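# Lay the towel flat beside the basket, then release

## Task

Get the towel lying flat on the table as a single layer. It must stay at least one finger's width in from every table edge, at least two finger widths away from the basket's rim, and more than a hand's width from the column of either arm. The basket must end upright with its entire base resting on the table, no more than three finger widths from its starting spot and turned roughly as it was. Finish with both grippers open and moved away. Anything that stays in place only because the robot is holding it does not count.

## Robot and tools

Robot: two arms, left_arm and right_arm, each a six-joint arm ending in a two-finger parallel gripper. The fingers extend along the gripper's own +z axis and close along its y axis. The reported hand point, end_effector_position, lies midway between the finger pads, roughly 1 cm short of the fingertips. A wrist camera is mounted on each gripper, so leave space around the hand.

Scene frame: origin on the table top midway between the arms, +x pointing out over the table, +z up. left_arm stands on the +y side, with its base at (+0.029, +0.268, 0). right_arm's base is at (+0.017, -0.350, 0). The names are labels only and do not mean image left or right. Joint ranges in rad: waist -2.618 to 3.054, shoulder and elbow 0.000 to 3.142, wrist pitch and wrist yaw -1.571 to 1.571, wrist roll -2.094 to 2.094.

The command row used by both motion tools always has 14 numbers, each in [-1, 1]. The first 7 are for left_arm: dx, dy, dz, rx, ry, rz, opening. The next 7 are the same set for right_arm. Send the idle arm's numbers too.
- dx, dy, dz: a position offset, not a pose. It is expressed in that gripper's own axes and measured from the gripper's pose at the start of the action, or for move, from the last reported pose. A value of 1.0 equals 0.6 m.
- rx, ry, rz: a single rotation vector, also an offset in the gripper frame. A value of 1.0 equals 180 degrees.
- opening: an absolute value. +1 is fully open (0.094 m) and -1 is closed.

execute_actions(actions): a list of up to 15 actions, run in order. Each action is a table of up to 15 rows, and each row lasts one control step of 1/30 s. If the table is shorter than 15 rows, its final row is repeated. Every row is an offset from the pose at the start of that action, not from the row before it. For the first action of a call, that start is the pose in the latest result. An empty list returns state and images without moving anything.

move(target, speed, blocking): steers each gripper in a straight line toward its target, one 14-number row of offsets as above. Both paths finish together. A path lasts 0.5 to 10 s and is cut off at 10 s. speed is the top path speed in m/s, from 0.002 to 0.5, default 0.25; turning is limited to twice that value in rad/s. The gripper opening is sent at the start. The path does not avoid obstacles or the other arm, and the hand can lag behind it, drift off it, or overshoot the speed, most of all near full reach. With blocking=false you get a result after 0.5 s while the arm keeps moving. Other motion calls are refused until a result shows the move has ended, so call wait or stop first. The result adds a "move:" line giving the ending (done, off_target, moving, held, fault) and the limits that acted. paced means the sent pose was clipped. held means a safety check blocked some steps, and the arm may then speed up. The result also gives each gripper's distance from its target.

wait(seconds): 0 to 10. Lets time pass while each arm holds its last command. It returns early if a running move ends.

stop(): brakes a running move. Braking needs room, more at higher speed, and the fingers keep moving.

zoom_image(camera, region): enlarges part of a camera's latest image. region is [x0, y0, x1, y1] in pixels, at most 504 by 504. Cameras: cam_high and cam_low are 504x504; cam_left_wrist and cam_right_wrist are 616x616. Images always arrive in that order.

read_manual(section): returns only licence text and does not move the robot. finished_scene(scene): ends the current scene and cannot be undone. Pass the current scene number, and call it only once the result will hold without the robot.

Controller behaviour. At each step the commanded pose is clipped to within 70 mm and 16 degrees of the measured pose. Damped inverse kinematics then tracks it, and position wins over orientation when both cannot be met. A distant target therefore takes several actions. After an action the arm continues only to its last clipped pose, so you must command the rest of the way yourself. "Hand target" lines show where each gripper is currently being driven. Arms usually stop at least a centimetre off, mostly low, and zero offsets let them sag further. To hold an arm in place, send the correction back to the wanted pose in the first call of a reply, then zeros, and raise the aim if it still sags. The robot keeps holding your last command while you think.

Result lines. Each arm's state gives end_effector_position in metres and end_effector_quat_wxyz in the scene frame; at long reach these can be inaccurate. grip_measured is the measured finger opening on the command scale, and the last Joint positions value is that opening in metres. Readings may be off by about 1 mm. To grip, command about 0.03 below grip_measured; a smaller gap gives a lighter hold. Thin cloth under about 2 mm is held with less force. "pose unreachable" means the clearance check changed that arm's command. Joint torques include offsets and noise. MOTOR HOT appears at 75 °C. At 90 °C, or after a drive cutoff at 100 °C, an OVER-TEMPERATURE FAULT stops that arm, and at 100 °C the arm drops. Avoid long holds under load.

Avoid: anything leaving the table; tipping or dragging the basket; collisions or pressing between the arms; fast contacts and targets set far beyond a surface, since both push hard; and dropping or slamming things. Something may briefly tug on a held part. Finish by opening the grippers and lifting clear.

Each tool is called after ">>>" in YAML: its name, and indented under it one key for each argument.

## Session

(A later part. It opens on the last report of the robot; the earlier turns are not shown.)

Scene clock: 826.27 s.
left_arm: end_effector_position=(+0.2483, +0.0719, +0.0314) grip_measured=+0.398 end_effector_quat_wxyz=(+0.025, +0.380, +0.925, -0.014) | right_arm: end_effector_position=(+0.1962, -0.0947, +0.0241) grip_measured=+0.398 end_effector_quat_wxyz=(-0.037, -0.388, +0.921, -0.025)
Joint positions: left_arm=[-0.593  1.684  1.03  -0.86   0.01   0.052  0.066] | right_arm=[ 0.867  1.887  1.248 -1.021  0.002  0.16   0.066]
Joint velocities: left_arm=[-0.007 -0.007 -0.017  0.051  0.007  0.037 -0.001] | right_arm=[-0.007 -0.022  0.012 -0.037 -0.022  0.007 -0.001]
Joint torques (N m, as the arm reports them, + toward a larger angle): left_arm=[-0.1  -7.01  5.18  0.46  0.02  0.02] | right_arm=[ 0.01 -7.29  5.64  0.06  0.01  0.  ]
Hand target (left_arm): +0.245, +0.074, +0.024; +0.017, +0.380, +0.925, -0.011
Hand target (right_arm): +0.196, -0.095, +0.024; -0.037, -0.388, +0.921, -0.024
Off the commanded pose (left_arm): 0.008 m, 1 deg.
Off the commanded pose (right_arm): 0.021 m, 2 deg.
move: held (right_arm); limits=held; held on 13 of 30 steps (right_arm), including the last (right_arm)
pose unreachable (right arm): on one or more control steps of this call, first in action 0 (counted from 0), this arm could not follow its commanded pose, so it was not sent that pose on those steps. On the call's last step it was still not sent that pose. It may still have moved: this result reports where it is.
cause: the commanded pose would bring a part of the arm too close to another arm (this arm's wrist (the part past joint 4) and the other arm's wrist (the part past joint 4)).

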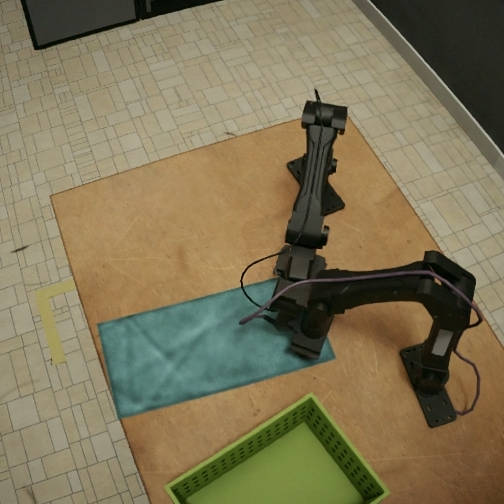

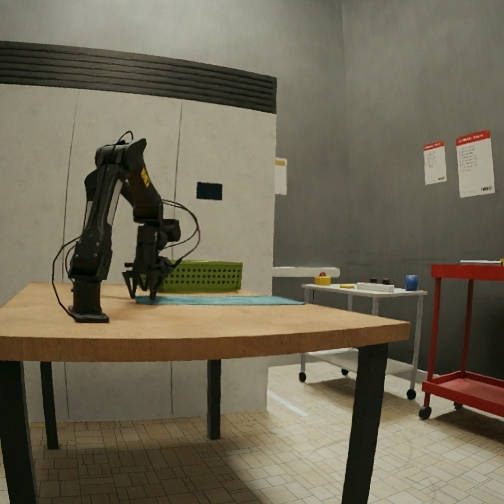

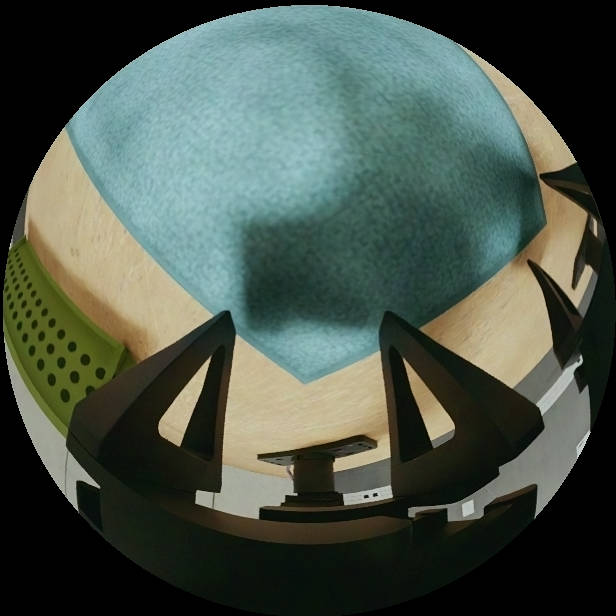

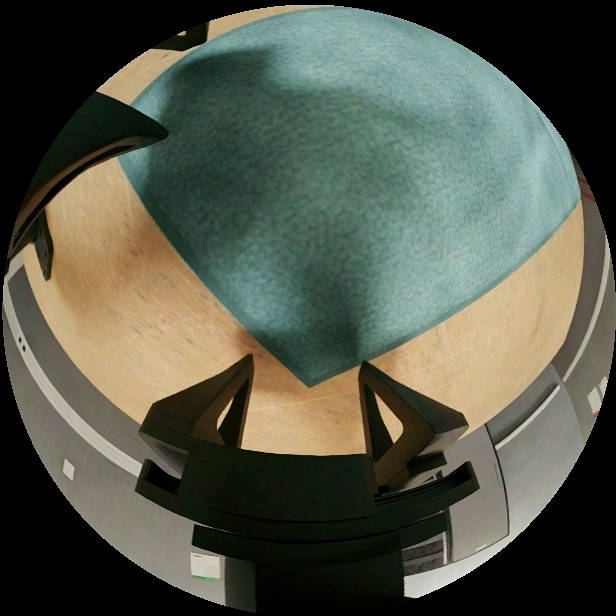

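>>> move:
  target: [0.01,0,-0.02,0,0,-0.125,0.4, 0.01,0,-0.03,0,0,0.125,0.4]
  speed: 0.06

Scene clock: 840.53 s.
left_arm: end_effector_position=(+0.2443, +0.0754, +0.0379) grip_measured=+0.398 end_effector_quat_wxyz=(+0.020, +0.199, +0.980, -0.017) | right_arm: end_effector_position=(+0.1887, -0.1053, +0.0256) grip_measured=+0.398 end_effector_quat_wxyz=(-0.051, -0.204, +0.976, -0.049)
Joint positions: left_arm=[-0.593  1.659  1.03  -0.89   0.01  -0.326  0.066] | right_arm=[ 0.867  1.887  1.248 -1.074  0.002  0.547  0.066]
Joint velocities: left_arm=[-0.007 -0.012 -0.022 -0.007  0.007 -0.022 -0.   ] | right_arm=[ 0.012 -0.007  0.002 -0.066 -0.007  0.066  0.001]
Joint torques (N m, as the arm reports them, + toward a larger angle): left_arm=[ 0.29 -9.39  7.01  0.22  0.   -0.07] | right_arm=[  0.2  -10.28   7.76  -0.17   0.     0.06]
Hand target (left_arm): +0.244, +0.077, +0.043; +0.022, +0.192, +0.981, -0.019
Hand target (right_arm): +0.193, -0.098, +0.042; -0.032, -0.201, +0.979, -0.031
Off the commanded pose (left_arm): 0.005 m, 1 deg.
Off the commanded pose (right_arm): 0.019 m, 3 deg.
move: off_target (right_arm)

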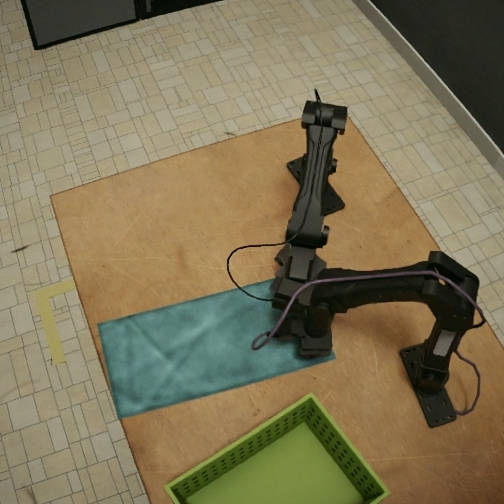

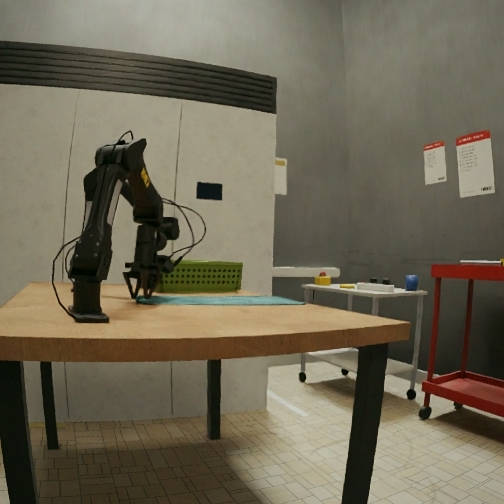

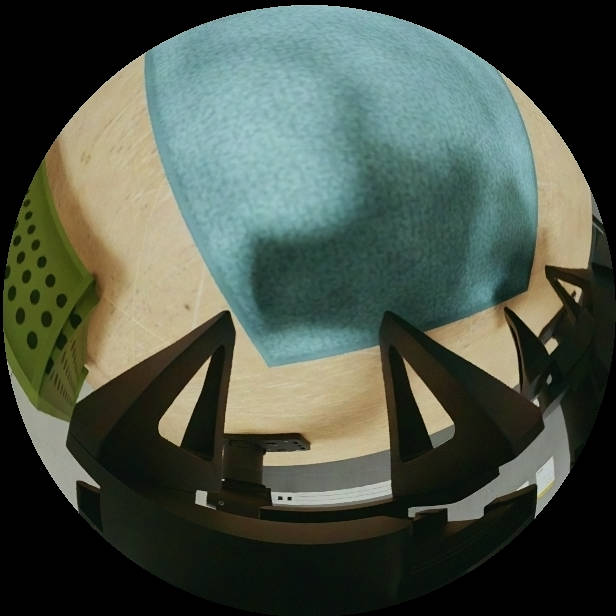

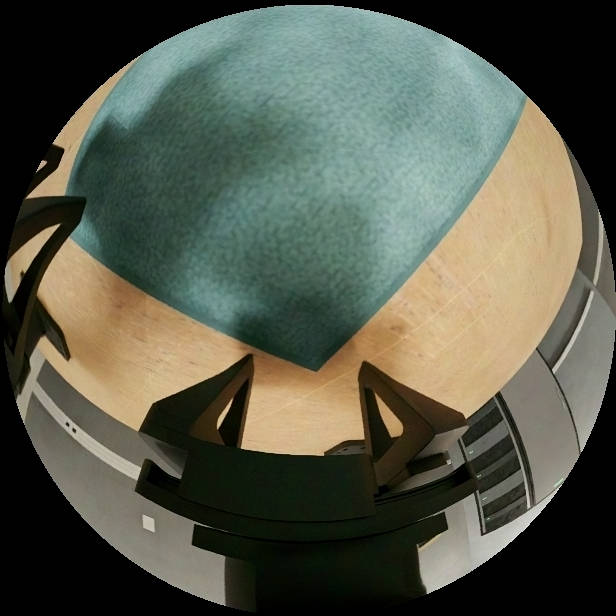

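>>> move:
  target: [0,0,-0.005,0,0,0,0.4, -0.035,0.02,-0.02,0,0,0,0.4]
  speed: 0.04

Scene clock: 849.20 s.
left_arm: end_effector_position=(+0.2443, +0.0755, +0.0379) grip_measured=+0.398 end_effector_quat_wxyz=(+0.020, +0.198, +0.980, -0.017) | right_arm: end_effector_position=(+0.1900, -0.1034, +0.0255) grip_measured=+0.398 end_effector_quat_wxyz=(-0.052, -0.202, +0.977, -0.050)
Joint positions: left_arm=[-0.593  1.659  1.03  -0.89   0.01  -0.329  0.066] | right_arm=[ 0.867  1.898  1.262 -1.079  0.002  0.549  0.066]
Joint velocities: left_arm=[ 0.012 -0.007  0.022  0.125  0.007  0.022 -0.   ] | right_arm=[ 0.007  0.007  0.027  0.11  -0.051 -0.007  0.001]
Joint torques (N m, as the arm reports them, + toward a larger angle): left_arm=[-0.04 -8.4   7.19  0.23  0.02  0.05] | right_arm=[-0.01 -7.42  5.56 -0.07  0.01  0.  ]
Hand target (left_arm): +0.244, +0.076, +0.041; +0.020, +0.199, +0.980, -0.017
Hand target (right_arm): +0.189, -0.104, +0.026; -0.053, -0.202, +0.977, -0.051
Off the commanded pose (left_arm): 0.003 m, 0 deg.
Off the commanded pose (right_arm): 0.025 m, 0 deg.
move: held (right_arm); limits=held; held on 19 of 27 steps (right_arm), including the last (right_arm)
pose unreachable (right arm): on one or more control steps of this call, first in action 0 (counted from 0), this arm could not follow its commanded pose, so it was not sent that pose on those steps. On the call's last step it was still not sent that pose. It may still have moved: this result reports where it is.
cause: the commanded pose would bring a part of the arm too close to another arm (this arm's wrist (the part past joint 4) and the other arm's wrist (the part past joint 4)).

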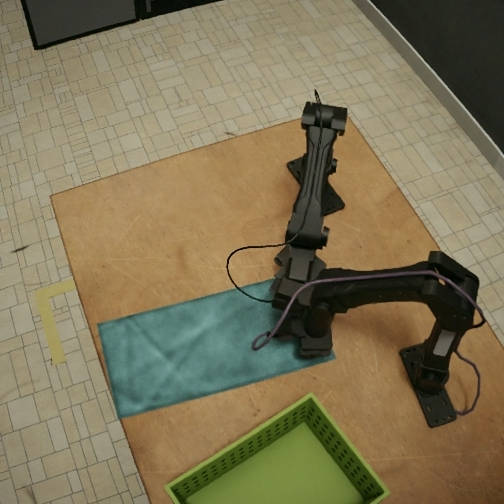

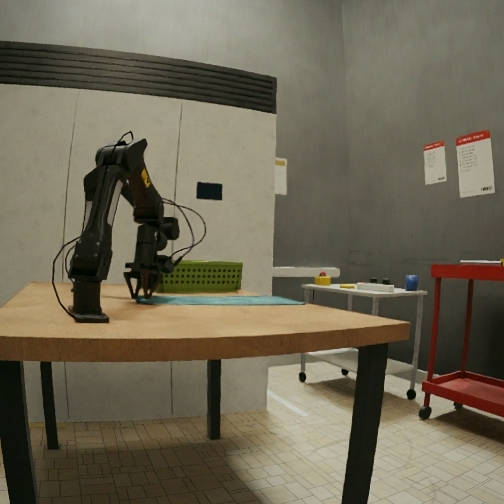

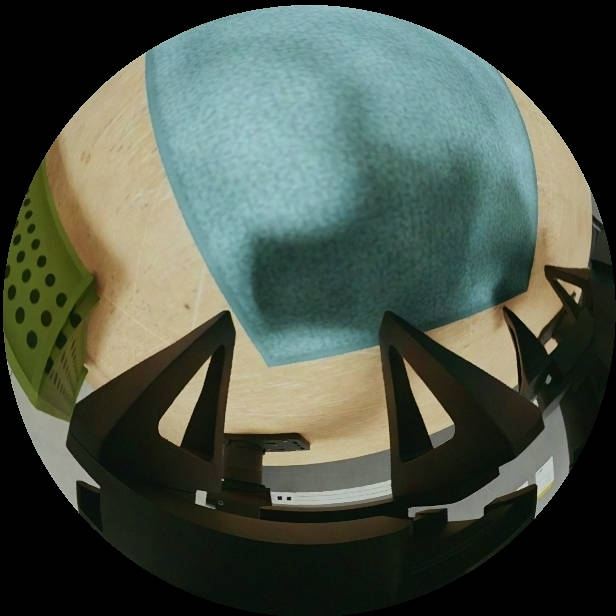

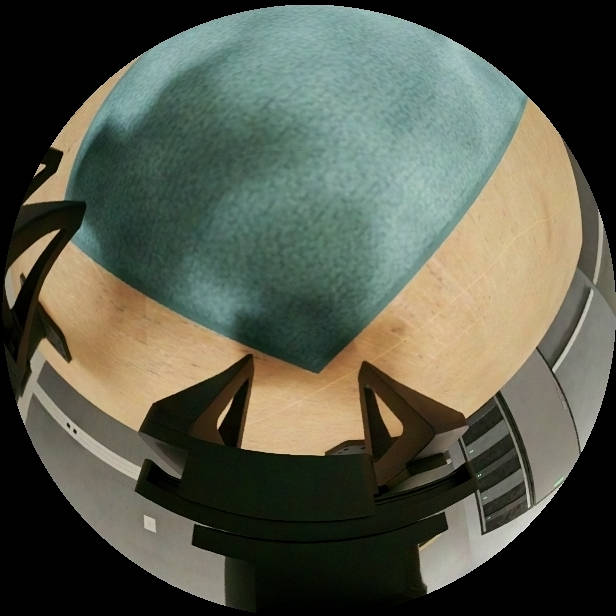

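>>> move:
  target: [0.02,0,-0.05,0,0,0.125,0.4, 0.02,0,-0.06,0,0,-0.125,0.4]
  speed: 0.1

>>> move:
  target: [0,0,0,0,-0.15,0,0.4, 0,0,0,0,-0.15,0,0.4]
  speed: 0.15

Scene clock: 867.63 s.
left_arm: end_effector_position=(+0.2281, +0.0883, +0.0553) grip_measured=+0.398 end_effector_quat_wxyz=(+0.007, +0.376, +0.927, -0.008) | right_arm: end_effector_position=(+0.1805, -0.1129, +0.0470) grip_measured=+0.398 end_effector_quat_wxyz=(-0.081, -0.379, +0.920, -0.054)
Joint positions: left_arm=[-0.597  1.588  1.03  -0.994  0.01   0.038  0.066] | right_arm=[ 0.875  1.869  1.305 -1.202  0.002  0.184  0.066]
Joint velocities: left_arm=[-0.012  0.012  0.012 -0.081  0.007 -0.022  0.   ] | right_arm=[-0.002 -0.007 -0.012 -0.022 -0.007 -0.051  0.001]
Joint torques (N m, as the arm reports them, + toward a larger angle): left_arm=[-0.5  -8.53  9.53  0.18  0.01  0.12] | right_arm=[ 0.83 -9.71  8.35 -0.24 -0.02 -0.07]
Hand target (left_arm): +0.232, +0.082, +0.067; +0.023, +0.385, +0.922, -0.013
Hand target (right_arm): +0.182, -0.104, +0.062; -0.061, -0.389, +0.918, -0.039
Off the commanded pose (left_arm): 0.014 m, 2 deg.
Off the commanded pose (right_arm): 0.018 m, 3 deg.
move: off_target (left_arm, right_arm)

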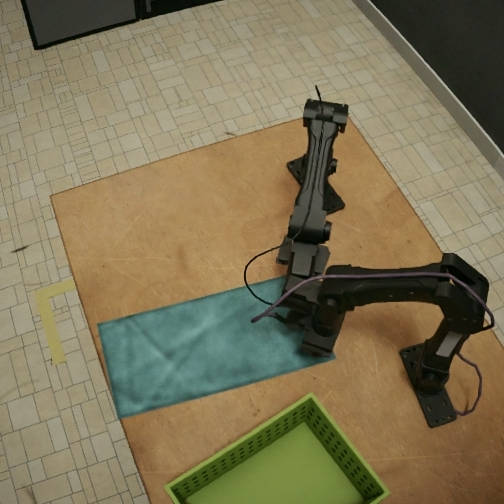

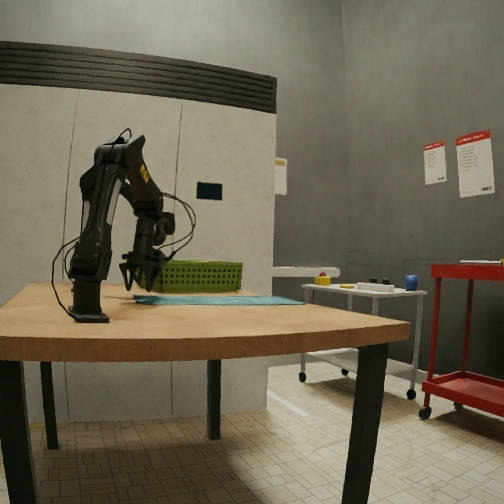

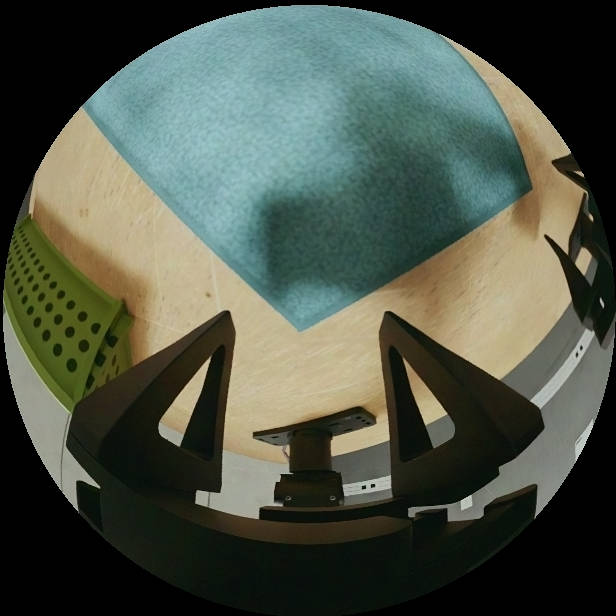

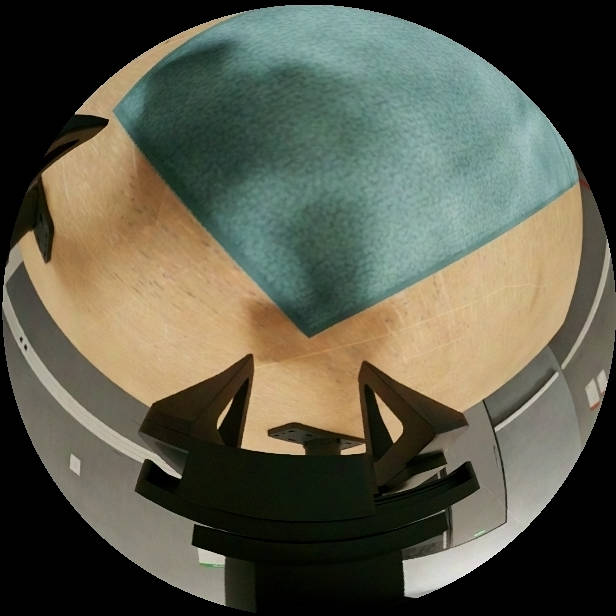

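Scene clock: 869.80 s.
left_arm: end_effector_position=(+0.2317, +0.0841, +0.0582) grip_measured=+0.398 end_effector_quat_wxyz=(+0.227, +0.366, +0.898, -0.089) | right_arm: end_effector_position=(+0.1794, -0.1165, +0.0407) grip_measured=+0.398 end_effector_quat_wxyz=(+0.116, -0.381, +0.917, +0.030)
Joint positions: left_arm=[-0.597  1.181  0.595 -0.493  0.013  0.038  0.066] | right_arm=[ 0.924  1.485  0.84  -0.701  0.087  0.217  0.066]
Joint velocities: left_arm=[-0.007 -0.007 -0.012  0.007  0.007 -0.051 -0.   ] | right_arm=[ 0.022 -0.012  0.017  0.051 -0.022 -0.007 -0.   ]
Joint torques (N m, as the arm reports them, + toward a larger angle): left_arm=[ 0.85 -5.19  5.44  1.22  0.17 -0.04] | right_arm=[ 0.84 -6.76  5.57  0.73  0.17  0.06]
Hand target (left_arm): +0.228, +0.088, +0.055; +0.224, +0.361, +0.900, -0.094
Hand target (right_arm): +0.180, -0.113, +0.048; +0.135, -0.381, +0.914, +0.037
Off the commanded pose (left_arm): 0.006 m, 1 deg.
Off the commanded pose (right_arm): 0.007 m, 2 deg.
move: done

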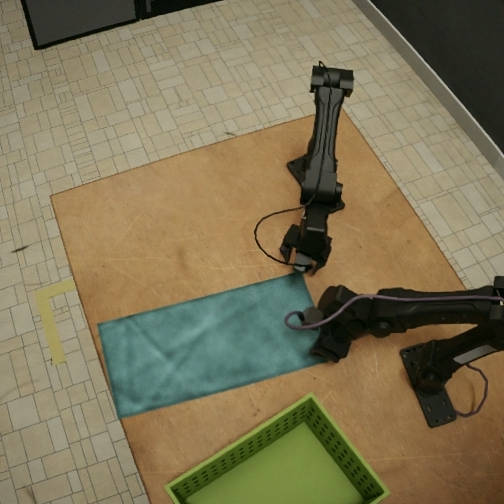

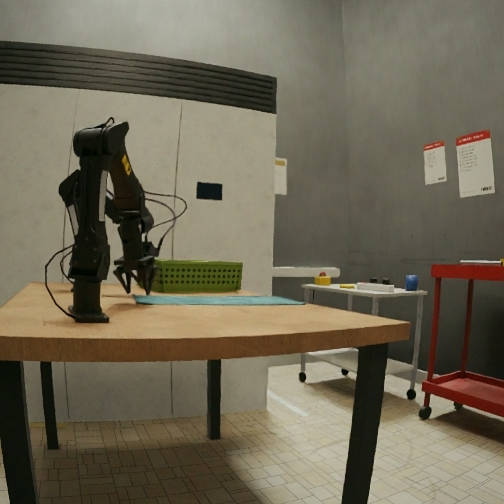

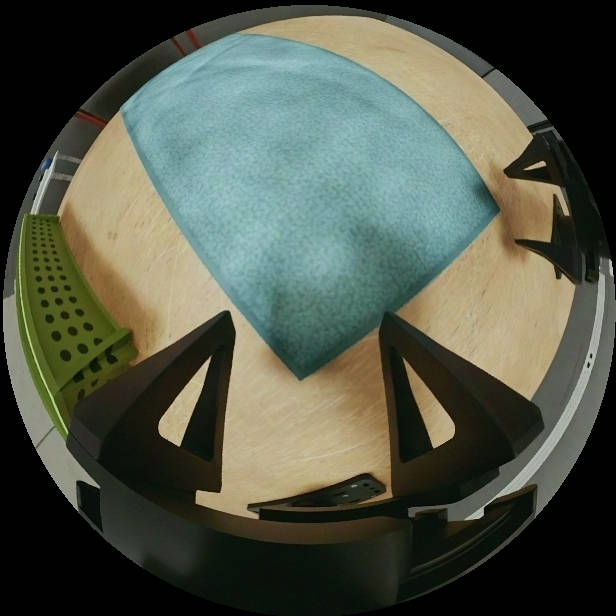

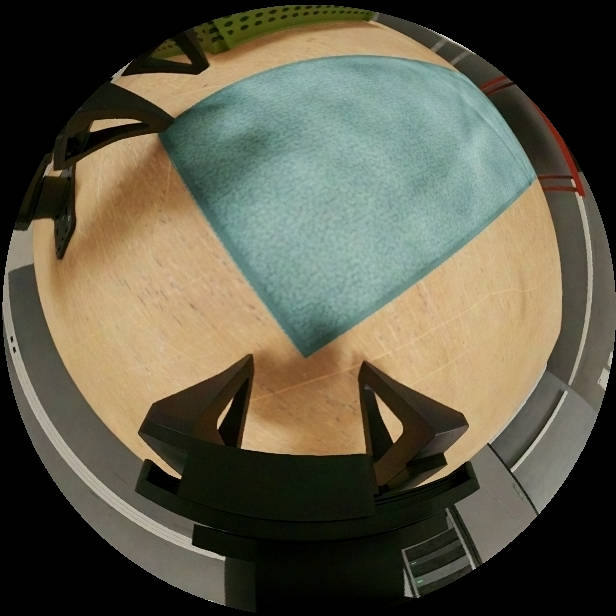

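>>> move:
  target: [0,0.004,0.03,0,0,0,0.4, -0.03,0,0.01,0,-0.04,0,0.4]
  speed: 0.04

Scene clock: 875.40 s.
left_arm: end_effector_position=(+0.2436, +0.0734, +0.0532) grip_measured=+0.398 end_effector_quat_wxyz=(+0.241, +0.365, +0.895, -0.094) | right_arm: end_effector_position=(+0.1895, -0.1051, +0.0331) grip_measured=+0.398 end_effector_quat_wxyz=(+0.157, -0.378, +0.911, +0.049)
Joint positions: left_arm=[-0.597  1.242  0.595 -0.401  0.013  0.038  0.066] | right_arm=[ 0.924  1.485  0.78  -0.551  0.101  0.213  0.066]
Joint velocities: left_arm=[ 0.002 -0.007  0.002 -0.037 -0.022 -0.051  0.001] | right_arm=[-0.007  0.012  0.017  0.037 -0.037 -0.007 -0.001]
Joint torques (N m, as the arm reports them, + toward a larger angle): left_arm=[ 0.72 -3.38  5.37  1.23  0.08  0.09] | right_arm=[ 0.1  -6.29  5.62  0.82  0.17 -0.07]
Hand target (left_arm): +0.239, +0.080, +0.043; +0.226, +0.366, +0.898, -0.089
Hand target (right_arm): +0.193, -0.103, +0.039; +0.174, -0.378, +0.908, +0.053
Off the commanded pose (left_arm): 0.013 m, 2 deg.
Off the commanded pose (right_arm): 0.007 m, 2 deg.
move: off_target (left_arm)

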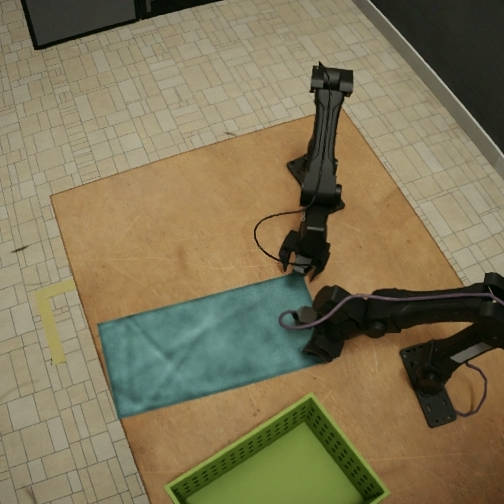

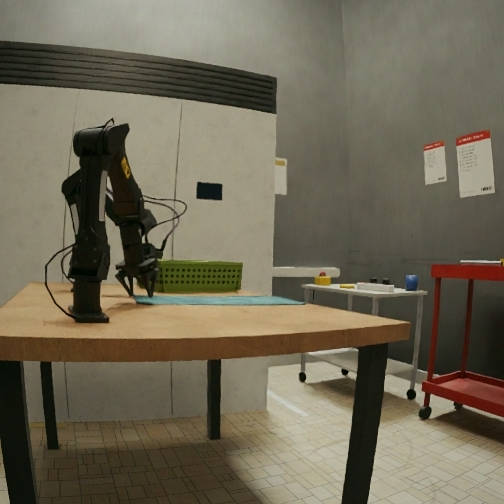

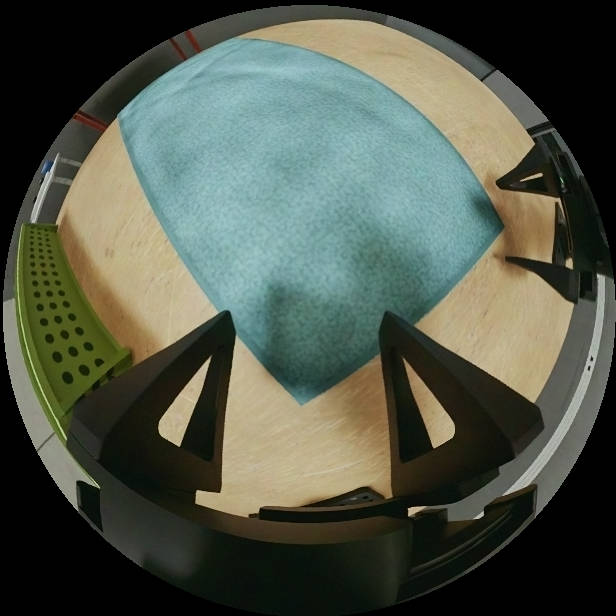

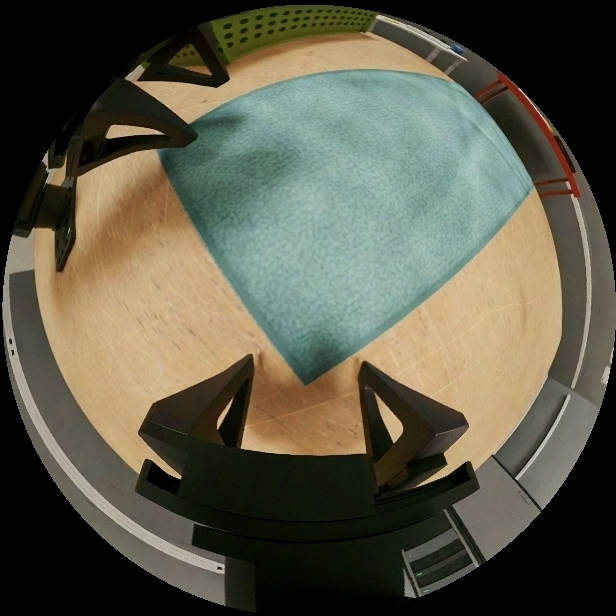

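>>> move:
  target: [0.024,0.003,0.04,0,0,0,0.4, -0.027,0,0.022,0,0,0,0.4]
  speed: 0.03

Scene clock: 882.07 s.
left_arm: end_effector_position=(+0.2483, +0.0691, +0.0350) grip_measured=+0.398 end_effector_quat_wxyz=(+0.251, +0.364, +0.892, -0.098) | right_arm: end_effector_position=(+0.1945, -0.1009, +0.0203) grip_measured=+0.398 end_effector_quat_wxyz=(+0.146, -0.381, +0.912, +0.039)
Joint positions: left_arm=[-0.597  1.298  0.537 -0.264  0.013  0.038  0.066] | right_arm=[ 0.917  1.559  0.801 -0.528  0.102  0.202  0.066]
Joint velocities: left_arm=[ 0.007 -0.007 -0.007 -0.007  0.022  0.022 -0.   ] | right_arm=[-0.007 -0.002 -0.002  0.007  0.007  0.007 -0.001]
Joint torques (N m, as the arm reports them, + toward a larger angle): left_arm=[ 0.61 -3.49  5.12  1.25  0.06  0.11] | right_arm=[-0.84 -4.1   8.76  0.82  0.01 -0.15]
Hand target (left_arm): +0.244, +0.075, +0.025; +0.240, +0.365, +0.895, -0.094
Hand target (right_arm): +0.203, -0.092, +0.026; +0.157, -0.378, +0.911, +0.049
Off the commanded pose (left_arm): 0.012 m, 1 deg.
Off the commanded pose (right_arm): 0.014 m, 2 deg.
move: off_target (left_arm, right_arm)

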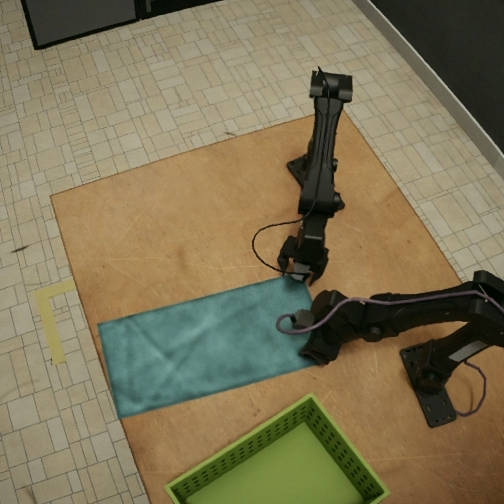

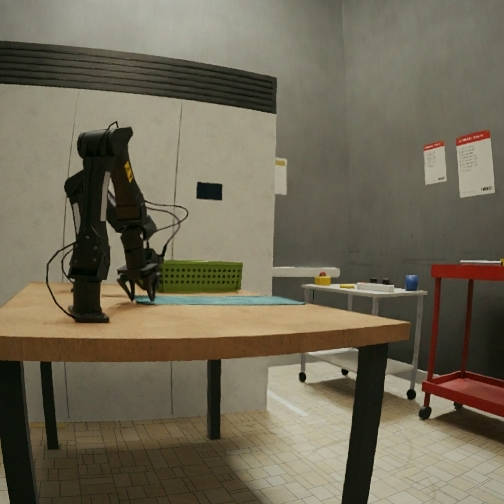

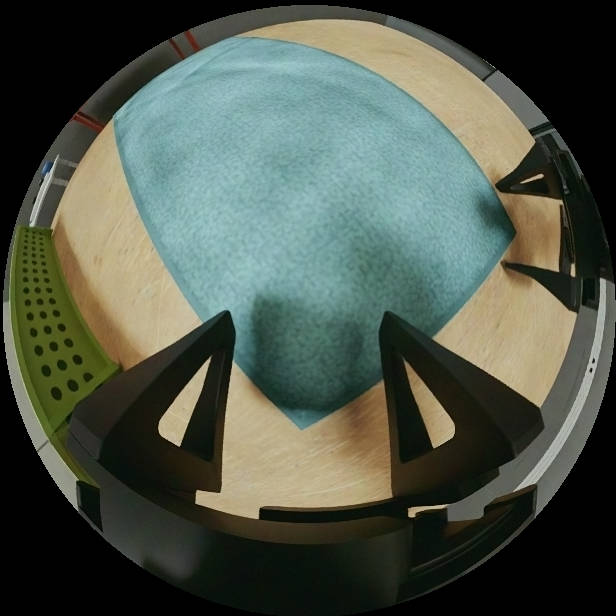

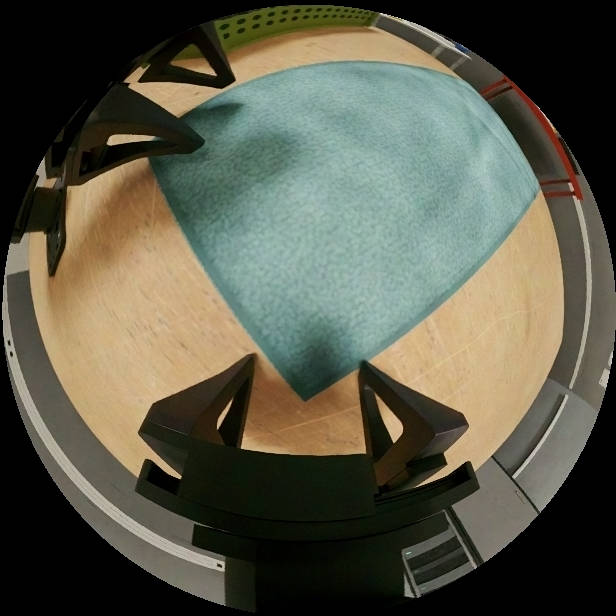

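>>> move:
  target: [0.018,0,-0.01,0,0,0,0.4, 0,0,0,0,0,0,0.4]
  speed: 0.03

Scene clock: 887.57 s.
left_arm: end_effector_position=(+0.2469, +0.0704, +0.0399) grip_measured=+0.398 end_effector_quat_wxyz=(+0.262, +0.362, +0.889, -0.102) | right_arm: end_effector_position=(+0.1945, -0.1009, +0.0203) grip_measured=+0.398 end_effector_quat_wxyz=(+0.146, -0.381, +0.912, +0.039)
Joint positions: left_arm=[-0.597  1.261  0.521 -0.261  0.013  0.038  0.066] | right_arm=[ 0.917  1.559  0.801 -0.528  0.102  0.202  0.066]
Joint velocities: left_arm=[-0.022 -0.002  0.007 -0.037 -0.037  0.022  0.001] | right_arm=[ 0.007 -0.007 -0.017  0.11   0.022  0.007 -0.001]
Joint torques (N m, as the arm reports them, + toward a larger angle): left_arm=[ 0.19 -5.75  5.22  1.12  0.04  0.07] | right_arm=[ 0.   -4.91  6.1   0.66  0.05  0.  ]
Hand target (left_arm): +0.240, +0.077, +0.034; +0.251, +0.364, +0.892, -0.098
Hand target (right_arm): +0.194, -0.101, +0.020; +0.145, -0.381, +0.912, +0.039
Off the commanded pose (left_arm): 0.012 m, 1 deg.
Off the commanded pose (right_arm): 0.000 m, 0 deg.
move: off_target (left_arm)

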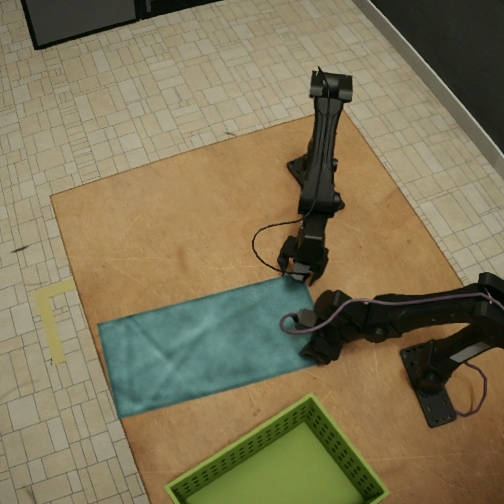

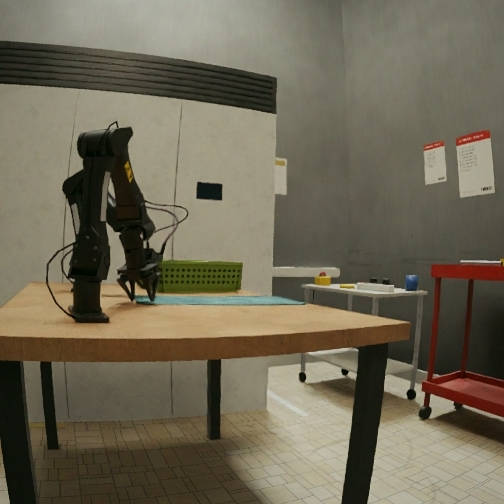

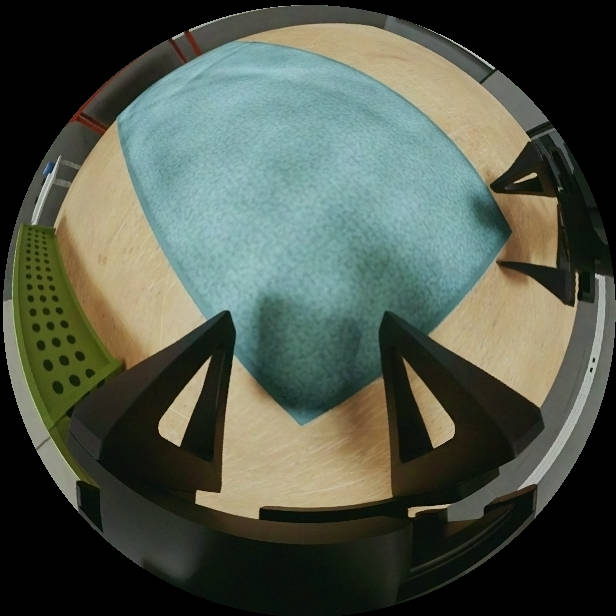

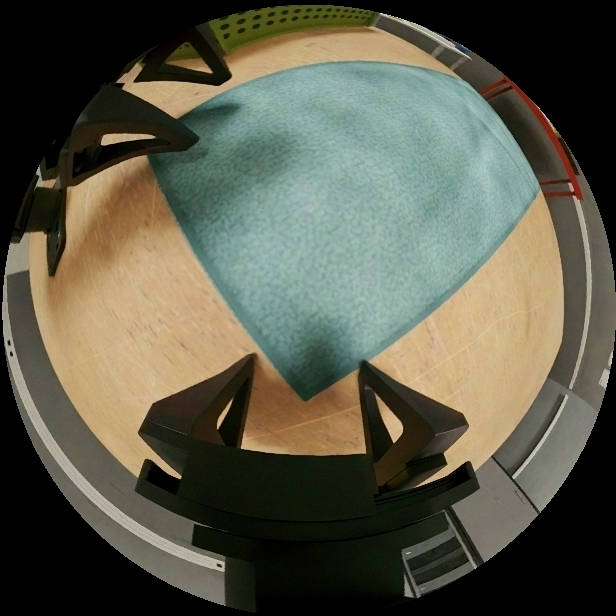

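>>> move:
  target: [0.037,0,0.0,0,0,0,0.4, 0,0,0,0,0,0,0.4]
  speed: 0.03

Scene clock: 892.33 s.
left_arm: end_effector_position=(+0.2371, +0.0792, +0.0306) grip_measured=+0.398 end_effector_quat_wxyz=(+0.262, +0.362, +0.889, -0.102) | right_arm: end_effector_position=(+0.1945, -0.1009, +0.0203) grip_measured=+0.398 end_effector_quat_wxyz=(+0.146, -0.381, +0.912, +0.039)
Joint positions: left_arm=[-0.597  1.221  0.454 -0.234  0.013  0.038  0.066] | right_arm=[ 0.917  1.559  0.801 -0.528  0.102  0.202  0.066]
Joint velocities: left_arm=[-0.012 -0.012 -0.002  0.095  0.022 -0.125 -0.   ] | right_arm=[-0.017 -0.002  0.002  0.022 -0.007  0.022  0.001]
Joint torques (N m, as the arm reports them, + toward a larger angle): left_arm=[ 0.3  -5.37  5.24  1.25  0.04  0.04] | right_arm=[-0.01 -4.92  6.11  0.67  0.05 -0.01]
Hand target (left_arm): +0.234, +0.083, +0.028; +0.262, +0.362, +0.889, -0.102
Hand target (right_arm): +0.195, -0.101, +0.020; +0.146, -0.381, +0.912, +0.039
Off the commanded pose (left_arm): 0.006 m, 0 deg.
Off the commanded pose (right_arm): 0.000 m, 0 deg.
move: done

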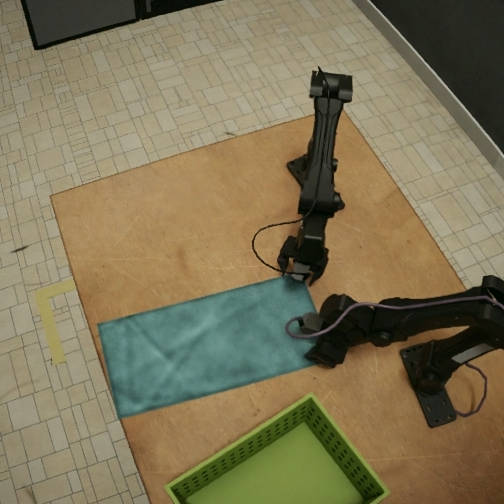

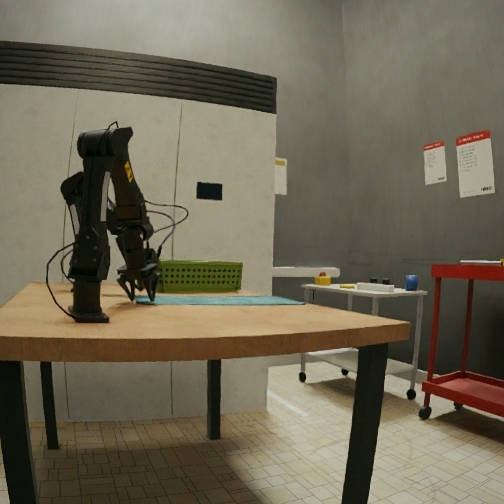

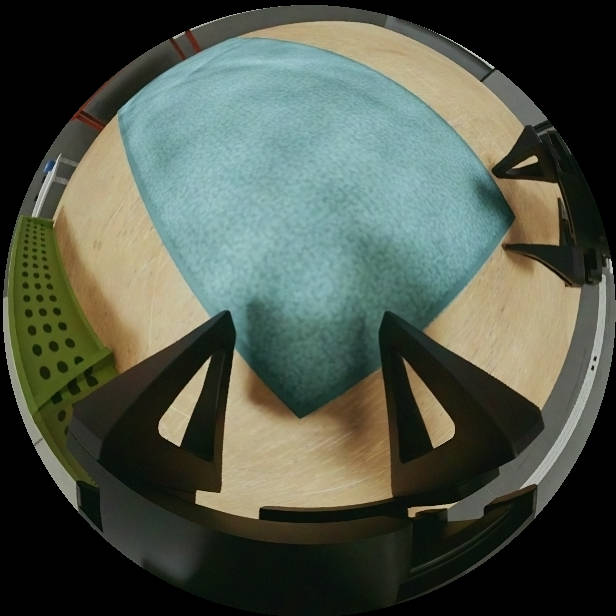

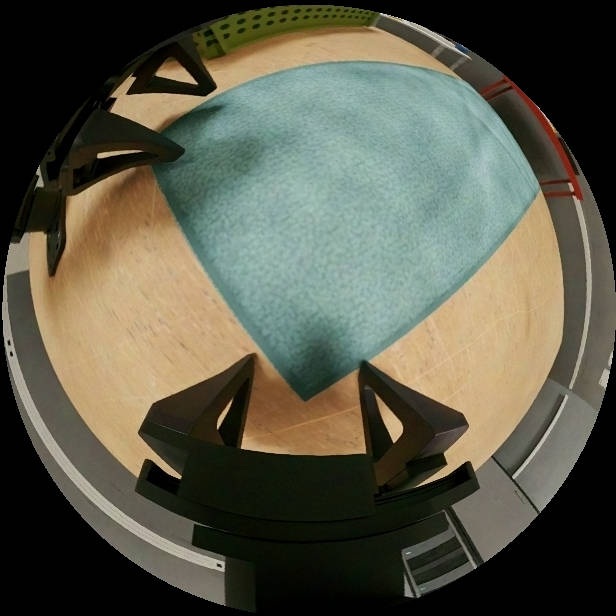

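>>> move:
  target: [0.01,0,0.02,0,0,0,0.62, 0,0,0,0,0,0,0.5]
  speed: 0.02

Scene clock: 896.07 s.
left_arm: end_effector_position=(+0.2464, +0.0708, +0.0312) grip_measured=+0.618 end_effector_quat_wxyz=(+0.280, +0.360, +0.883, -0.108) | right_arm: end_effector_position=(+0.1945, -0.1009, +0.0203) grip_measured=+0.498 end_effector_quat_wxyz=(+0.146, -0.381, +0.912, +0.039)
Joint positions: left_arm=[-0.597  1.258  0.454 -0.158  0.013  0.038  0.076] | right_arm=[ 0.917  1.559  0.801 -0.528  0.102  0.202  0.07 ]
Joint velocities: left_arm=[-0.017  0.032 -0.012  0.037  0.022 -0.007 -0.001] | right_arm=[ 0.007  0.007  0.007 -0.037 -0.051 -0.022 -0.001]
Joint torques (N m, as the arm reports them, + toward a larger angle): left_arm=[ 0.08 -3.02  4.31  1.34  0.04  0.04] | right_arm=[ 0.   -4.92  6.11  0.67  0.05 -0.01]
Hand target (left_arm): +0.238, +0.078, +0.018; +0.262, +0.362, +0.889, -0.102
Hand target (right_arm): +0.195, -0.101, +0.020; +0.146, -0.381, +0.912, +0.039
Off the commanded pose (left_arm): 0.018 m, 2 deg.
Off the commanded pose (right_arm): 0.000 m, 0 deg.
move: off_target (left_arm)

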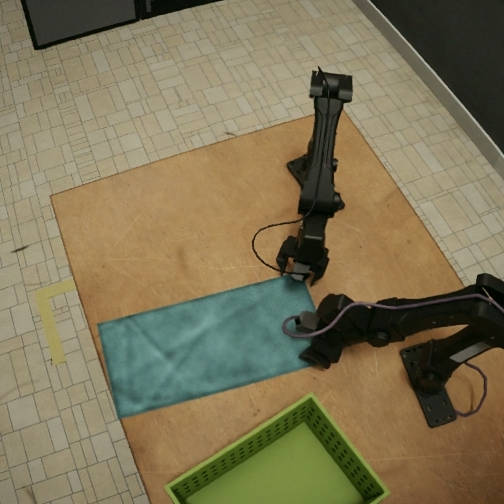

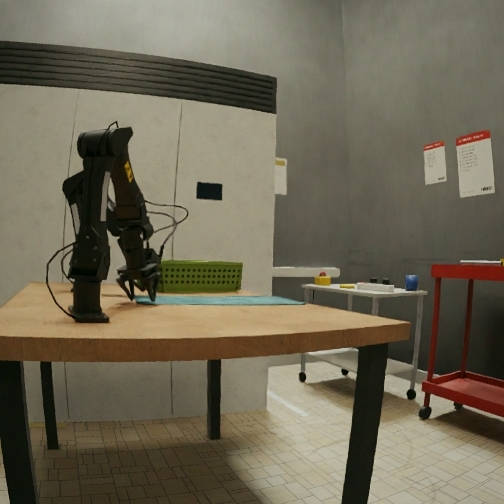

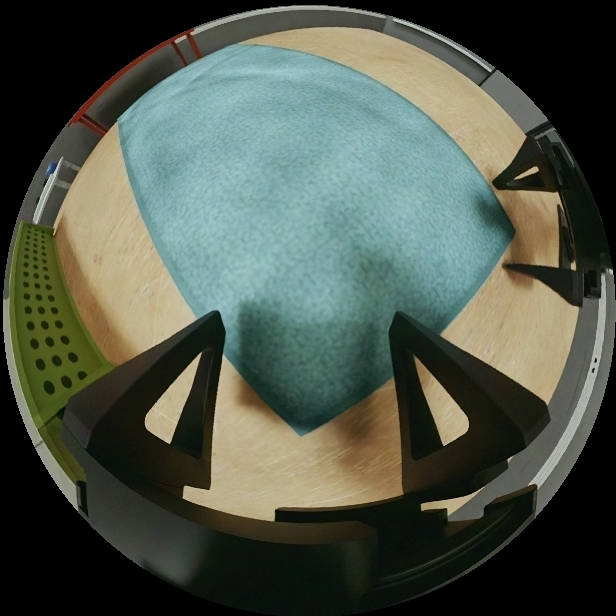

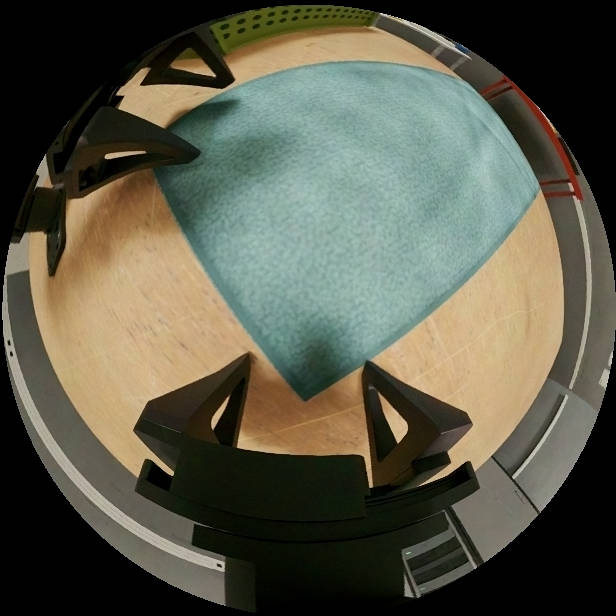

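>>> execute_actions:
  actions:
    - [[0,0,0,0,0,0,0.2, 0,0,0,0,0,0,0.1]]
    - [[0,0,0,0,0,0,-0.2, 0,0,0,0,0,0,-0.25]]
    - [[0,0,0,0,0,0,-0.55, 0,0,0,0,0,0,-0.55]]
    - [[0,0,0,0,0,0,-0.8, 0,0,0,0,0,0,-0.8]]
    - [[0,0,0,0,0,0,-1, 0,0,0,0,0,0,-1]]
    - [[0,0,0,0,0,0,-1, 0,0,0,0,0,0,-1]]

Scene clock: 903.23 s.
left_arm: end_effector_position=(+0.2467, +0.0706, +0.0314) grip_measured=-0.985 end_effector_quat_wxyz=(+0.281, +0.360, +0.883, -0.108) | right_arm: end_effector_position=(+0.1945, -0.1009, +0.0203) grip_measured=-0.994 end_effector_quat_wxyz=(+0.146, -0.381, +0.912, +0.039)
Joint positions: left_arm=[-0.597  1.258  0.454 -0.156  0.013  0.038  0.001] | right_arm=[ 0.917  1.559  0.801 -0.528  0.102  0.202  0.   ]
Joint velocities: left_arm=[-0.017 -0.002  0.002  0.066 -0.037 -0.11  -0.   ] | right_arm=[-0.012 -0.012 -0.007  0.037  0.007  0.007 -0.001]
Joint torques (N m, as the arm reports them, + toward a larger angle): left_arm=[-0.05 -3.94  7.22  1.32  0.02  0.05] | right_arm=[ 0.   -4.91  6.1   0.67  0.05 -0.01]
Hand target (left_arm): +0.247, +0.071, +0.031; +0.281, +0.360, +0.883, -0.108
Hand target (right_arm): +0.195, -0.101, +0.020; +0.146, -0.381, +0.912, +0.039
Off the commanded pose (left_arm): 0.000 m, 0 deg.
Off the commanded pose (right_arm): 0.000 m, 0 deg.

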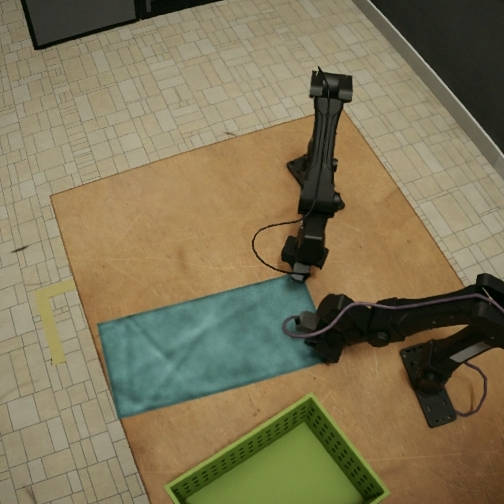

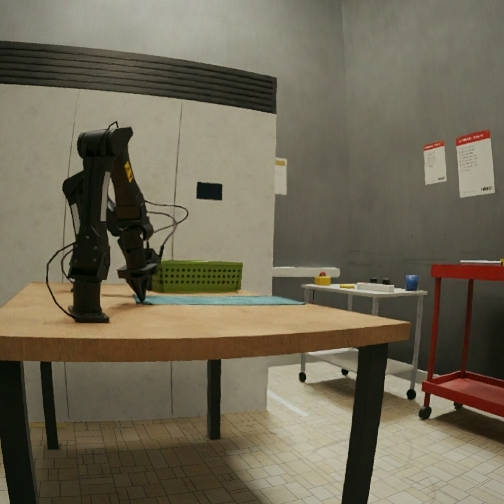

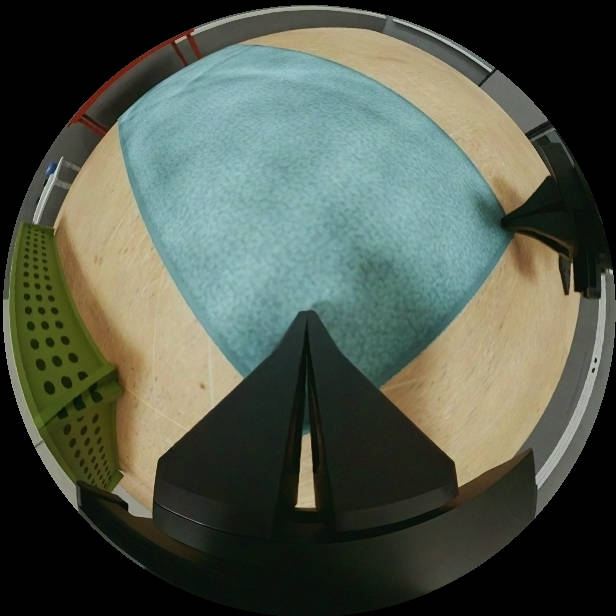

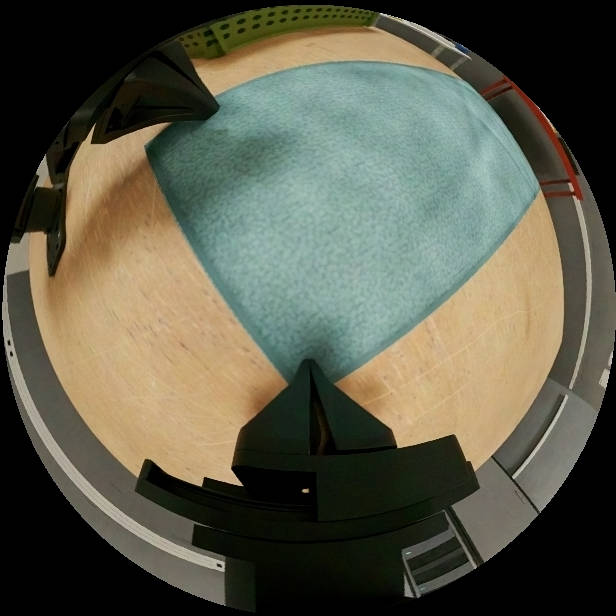

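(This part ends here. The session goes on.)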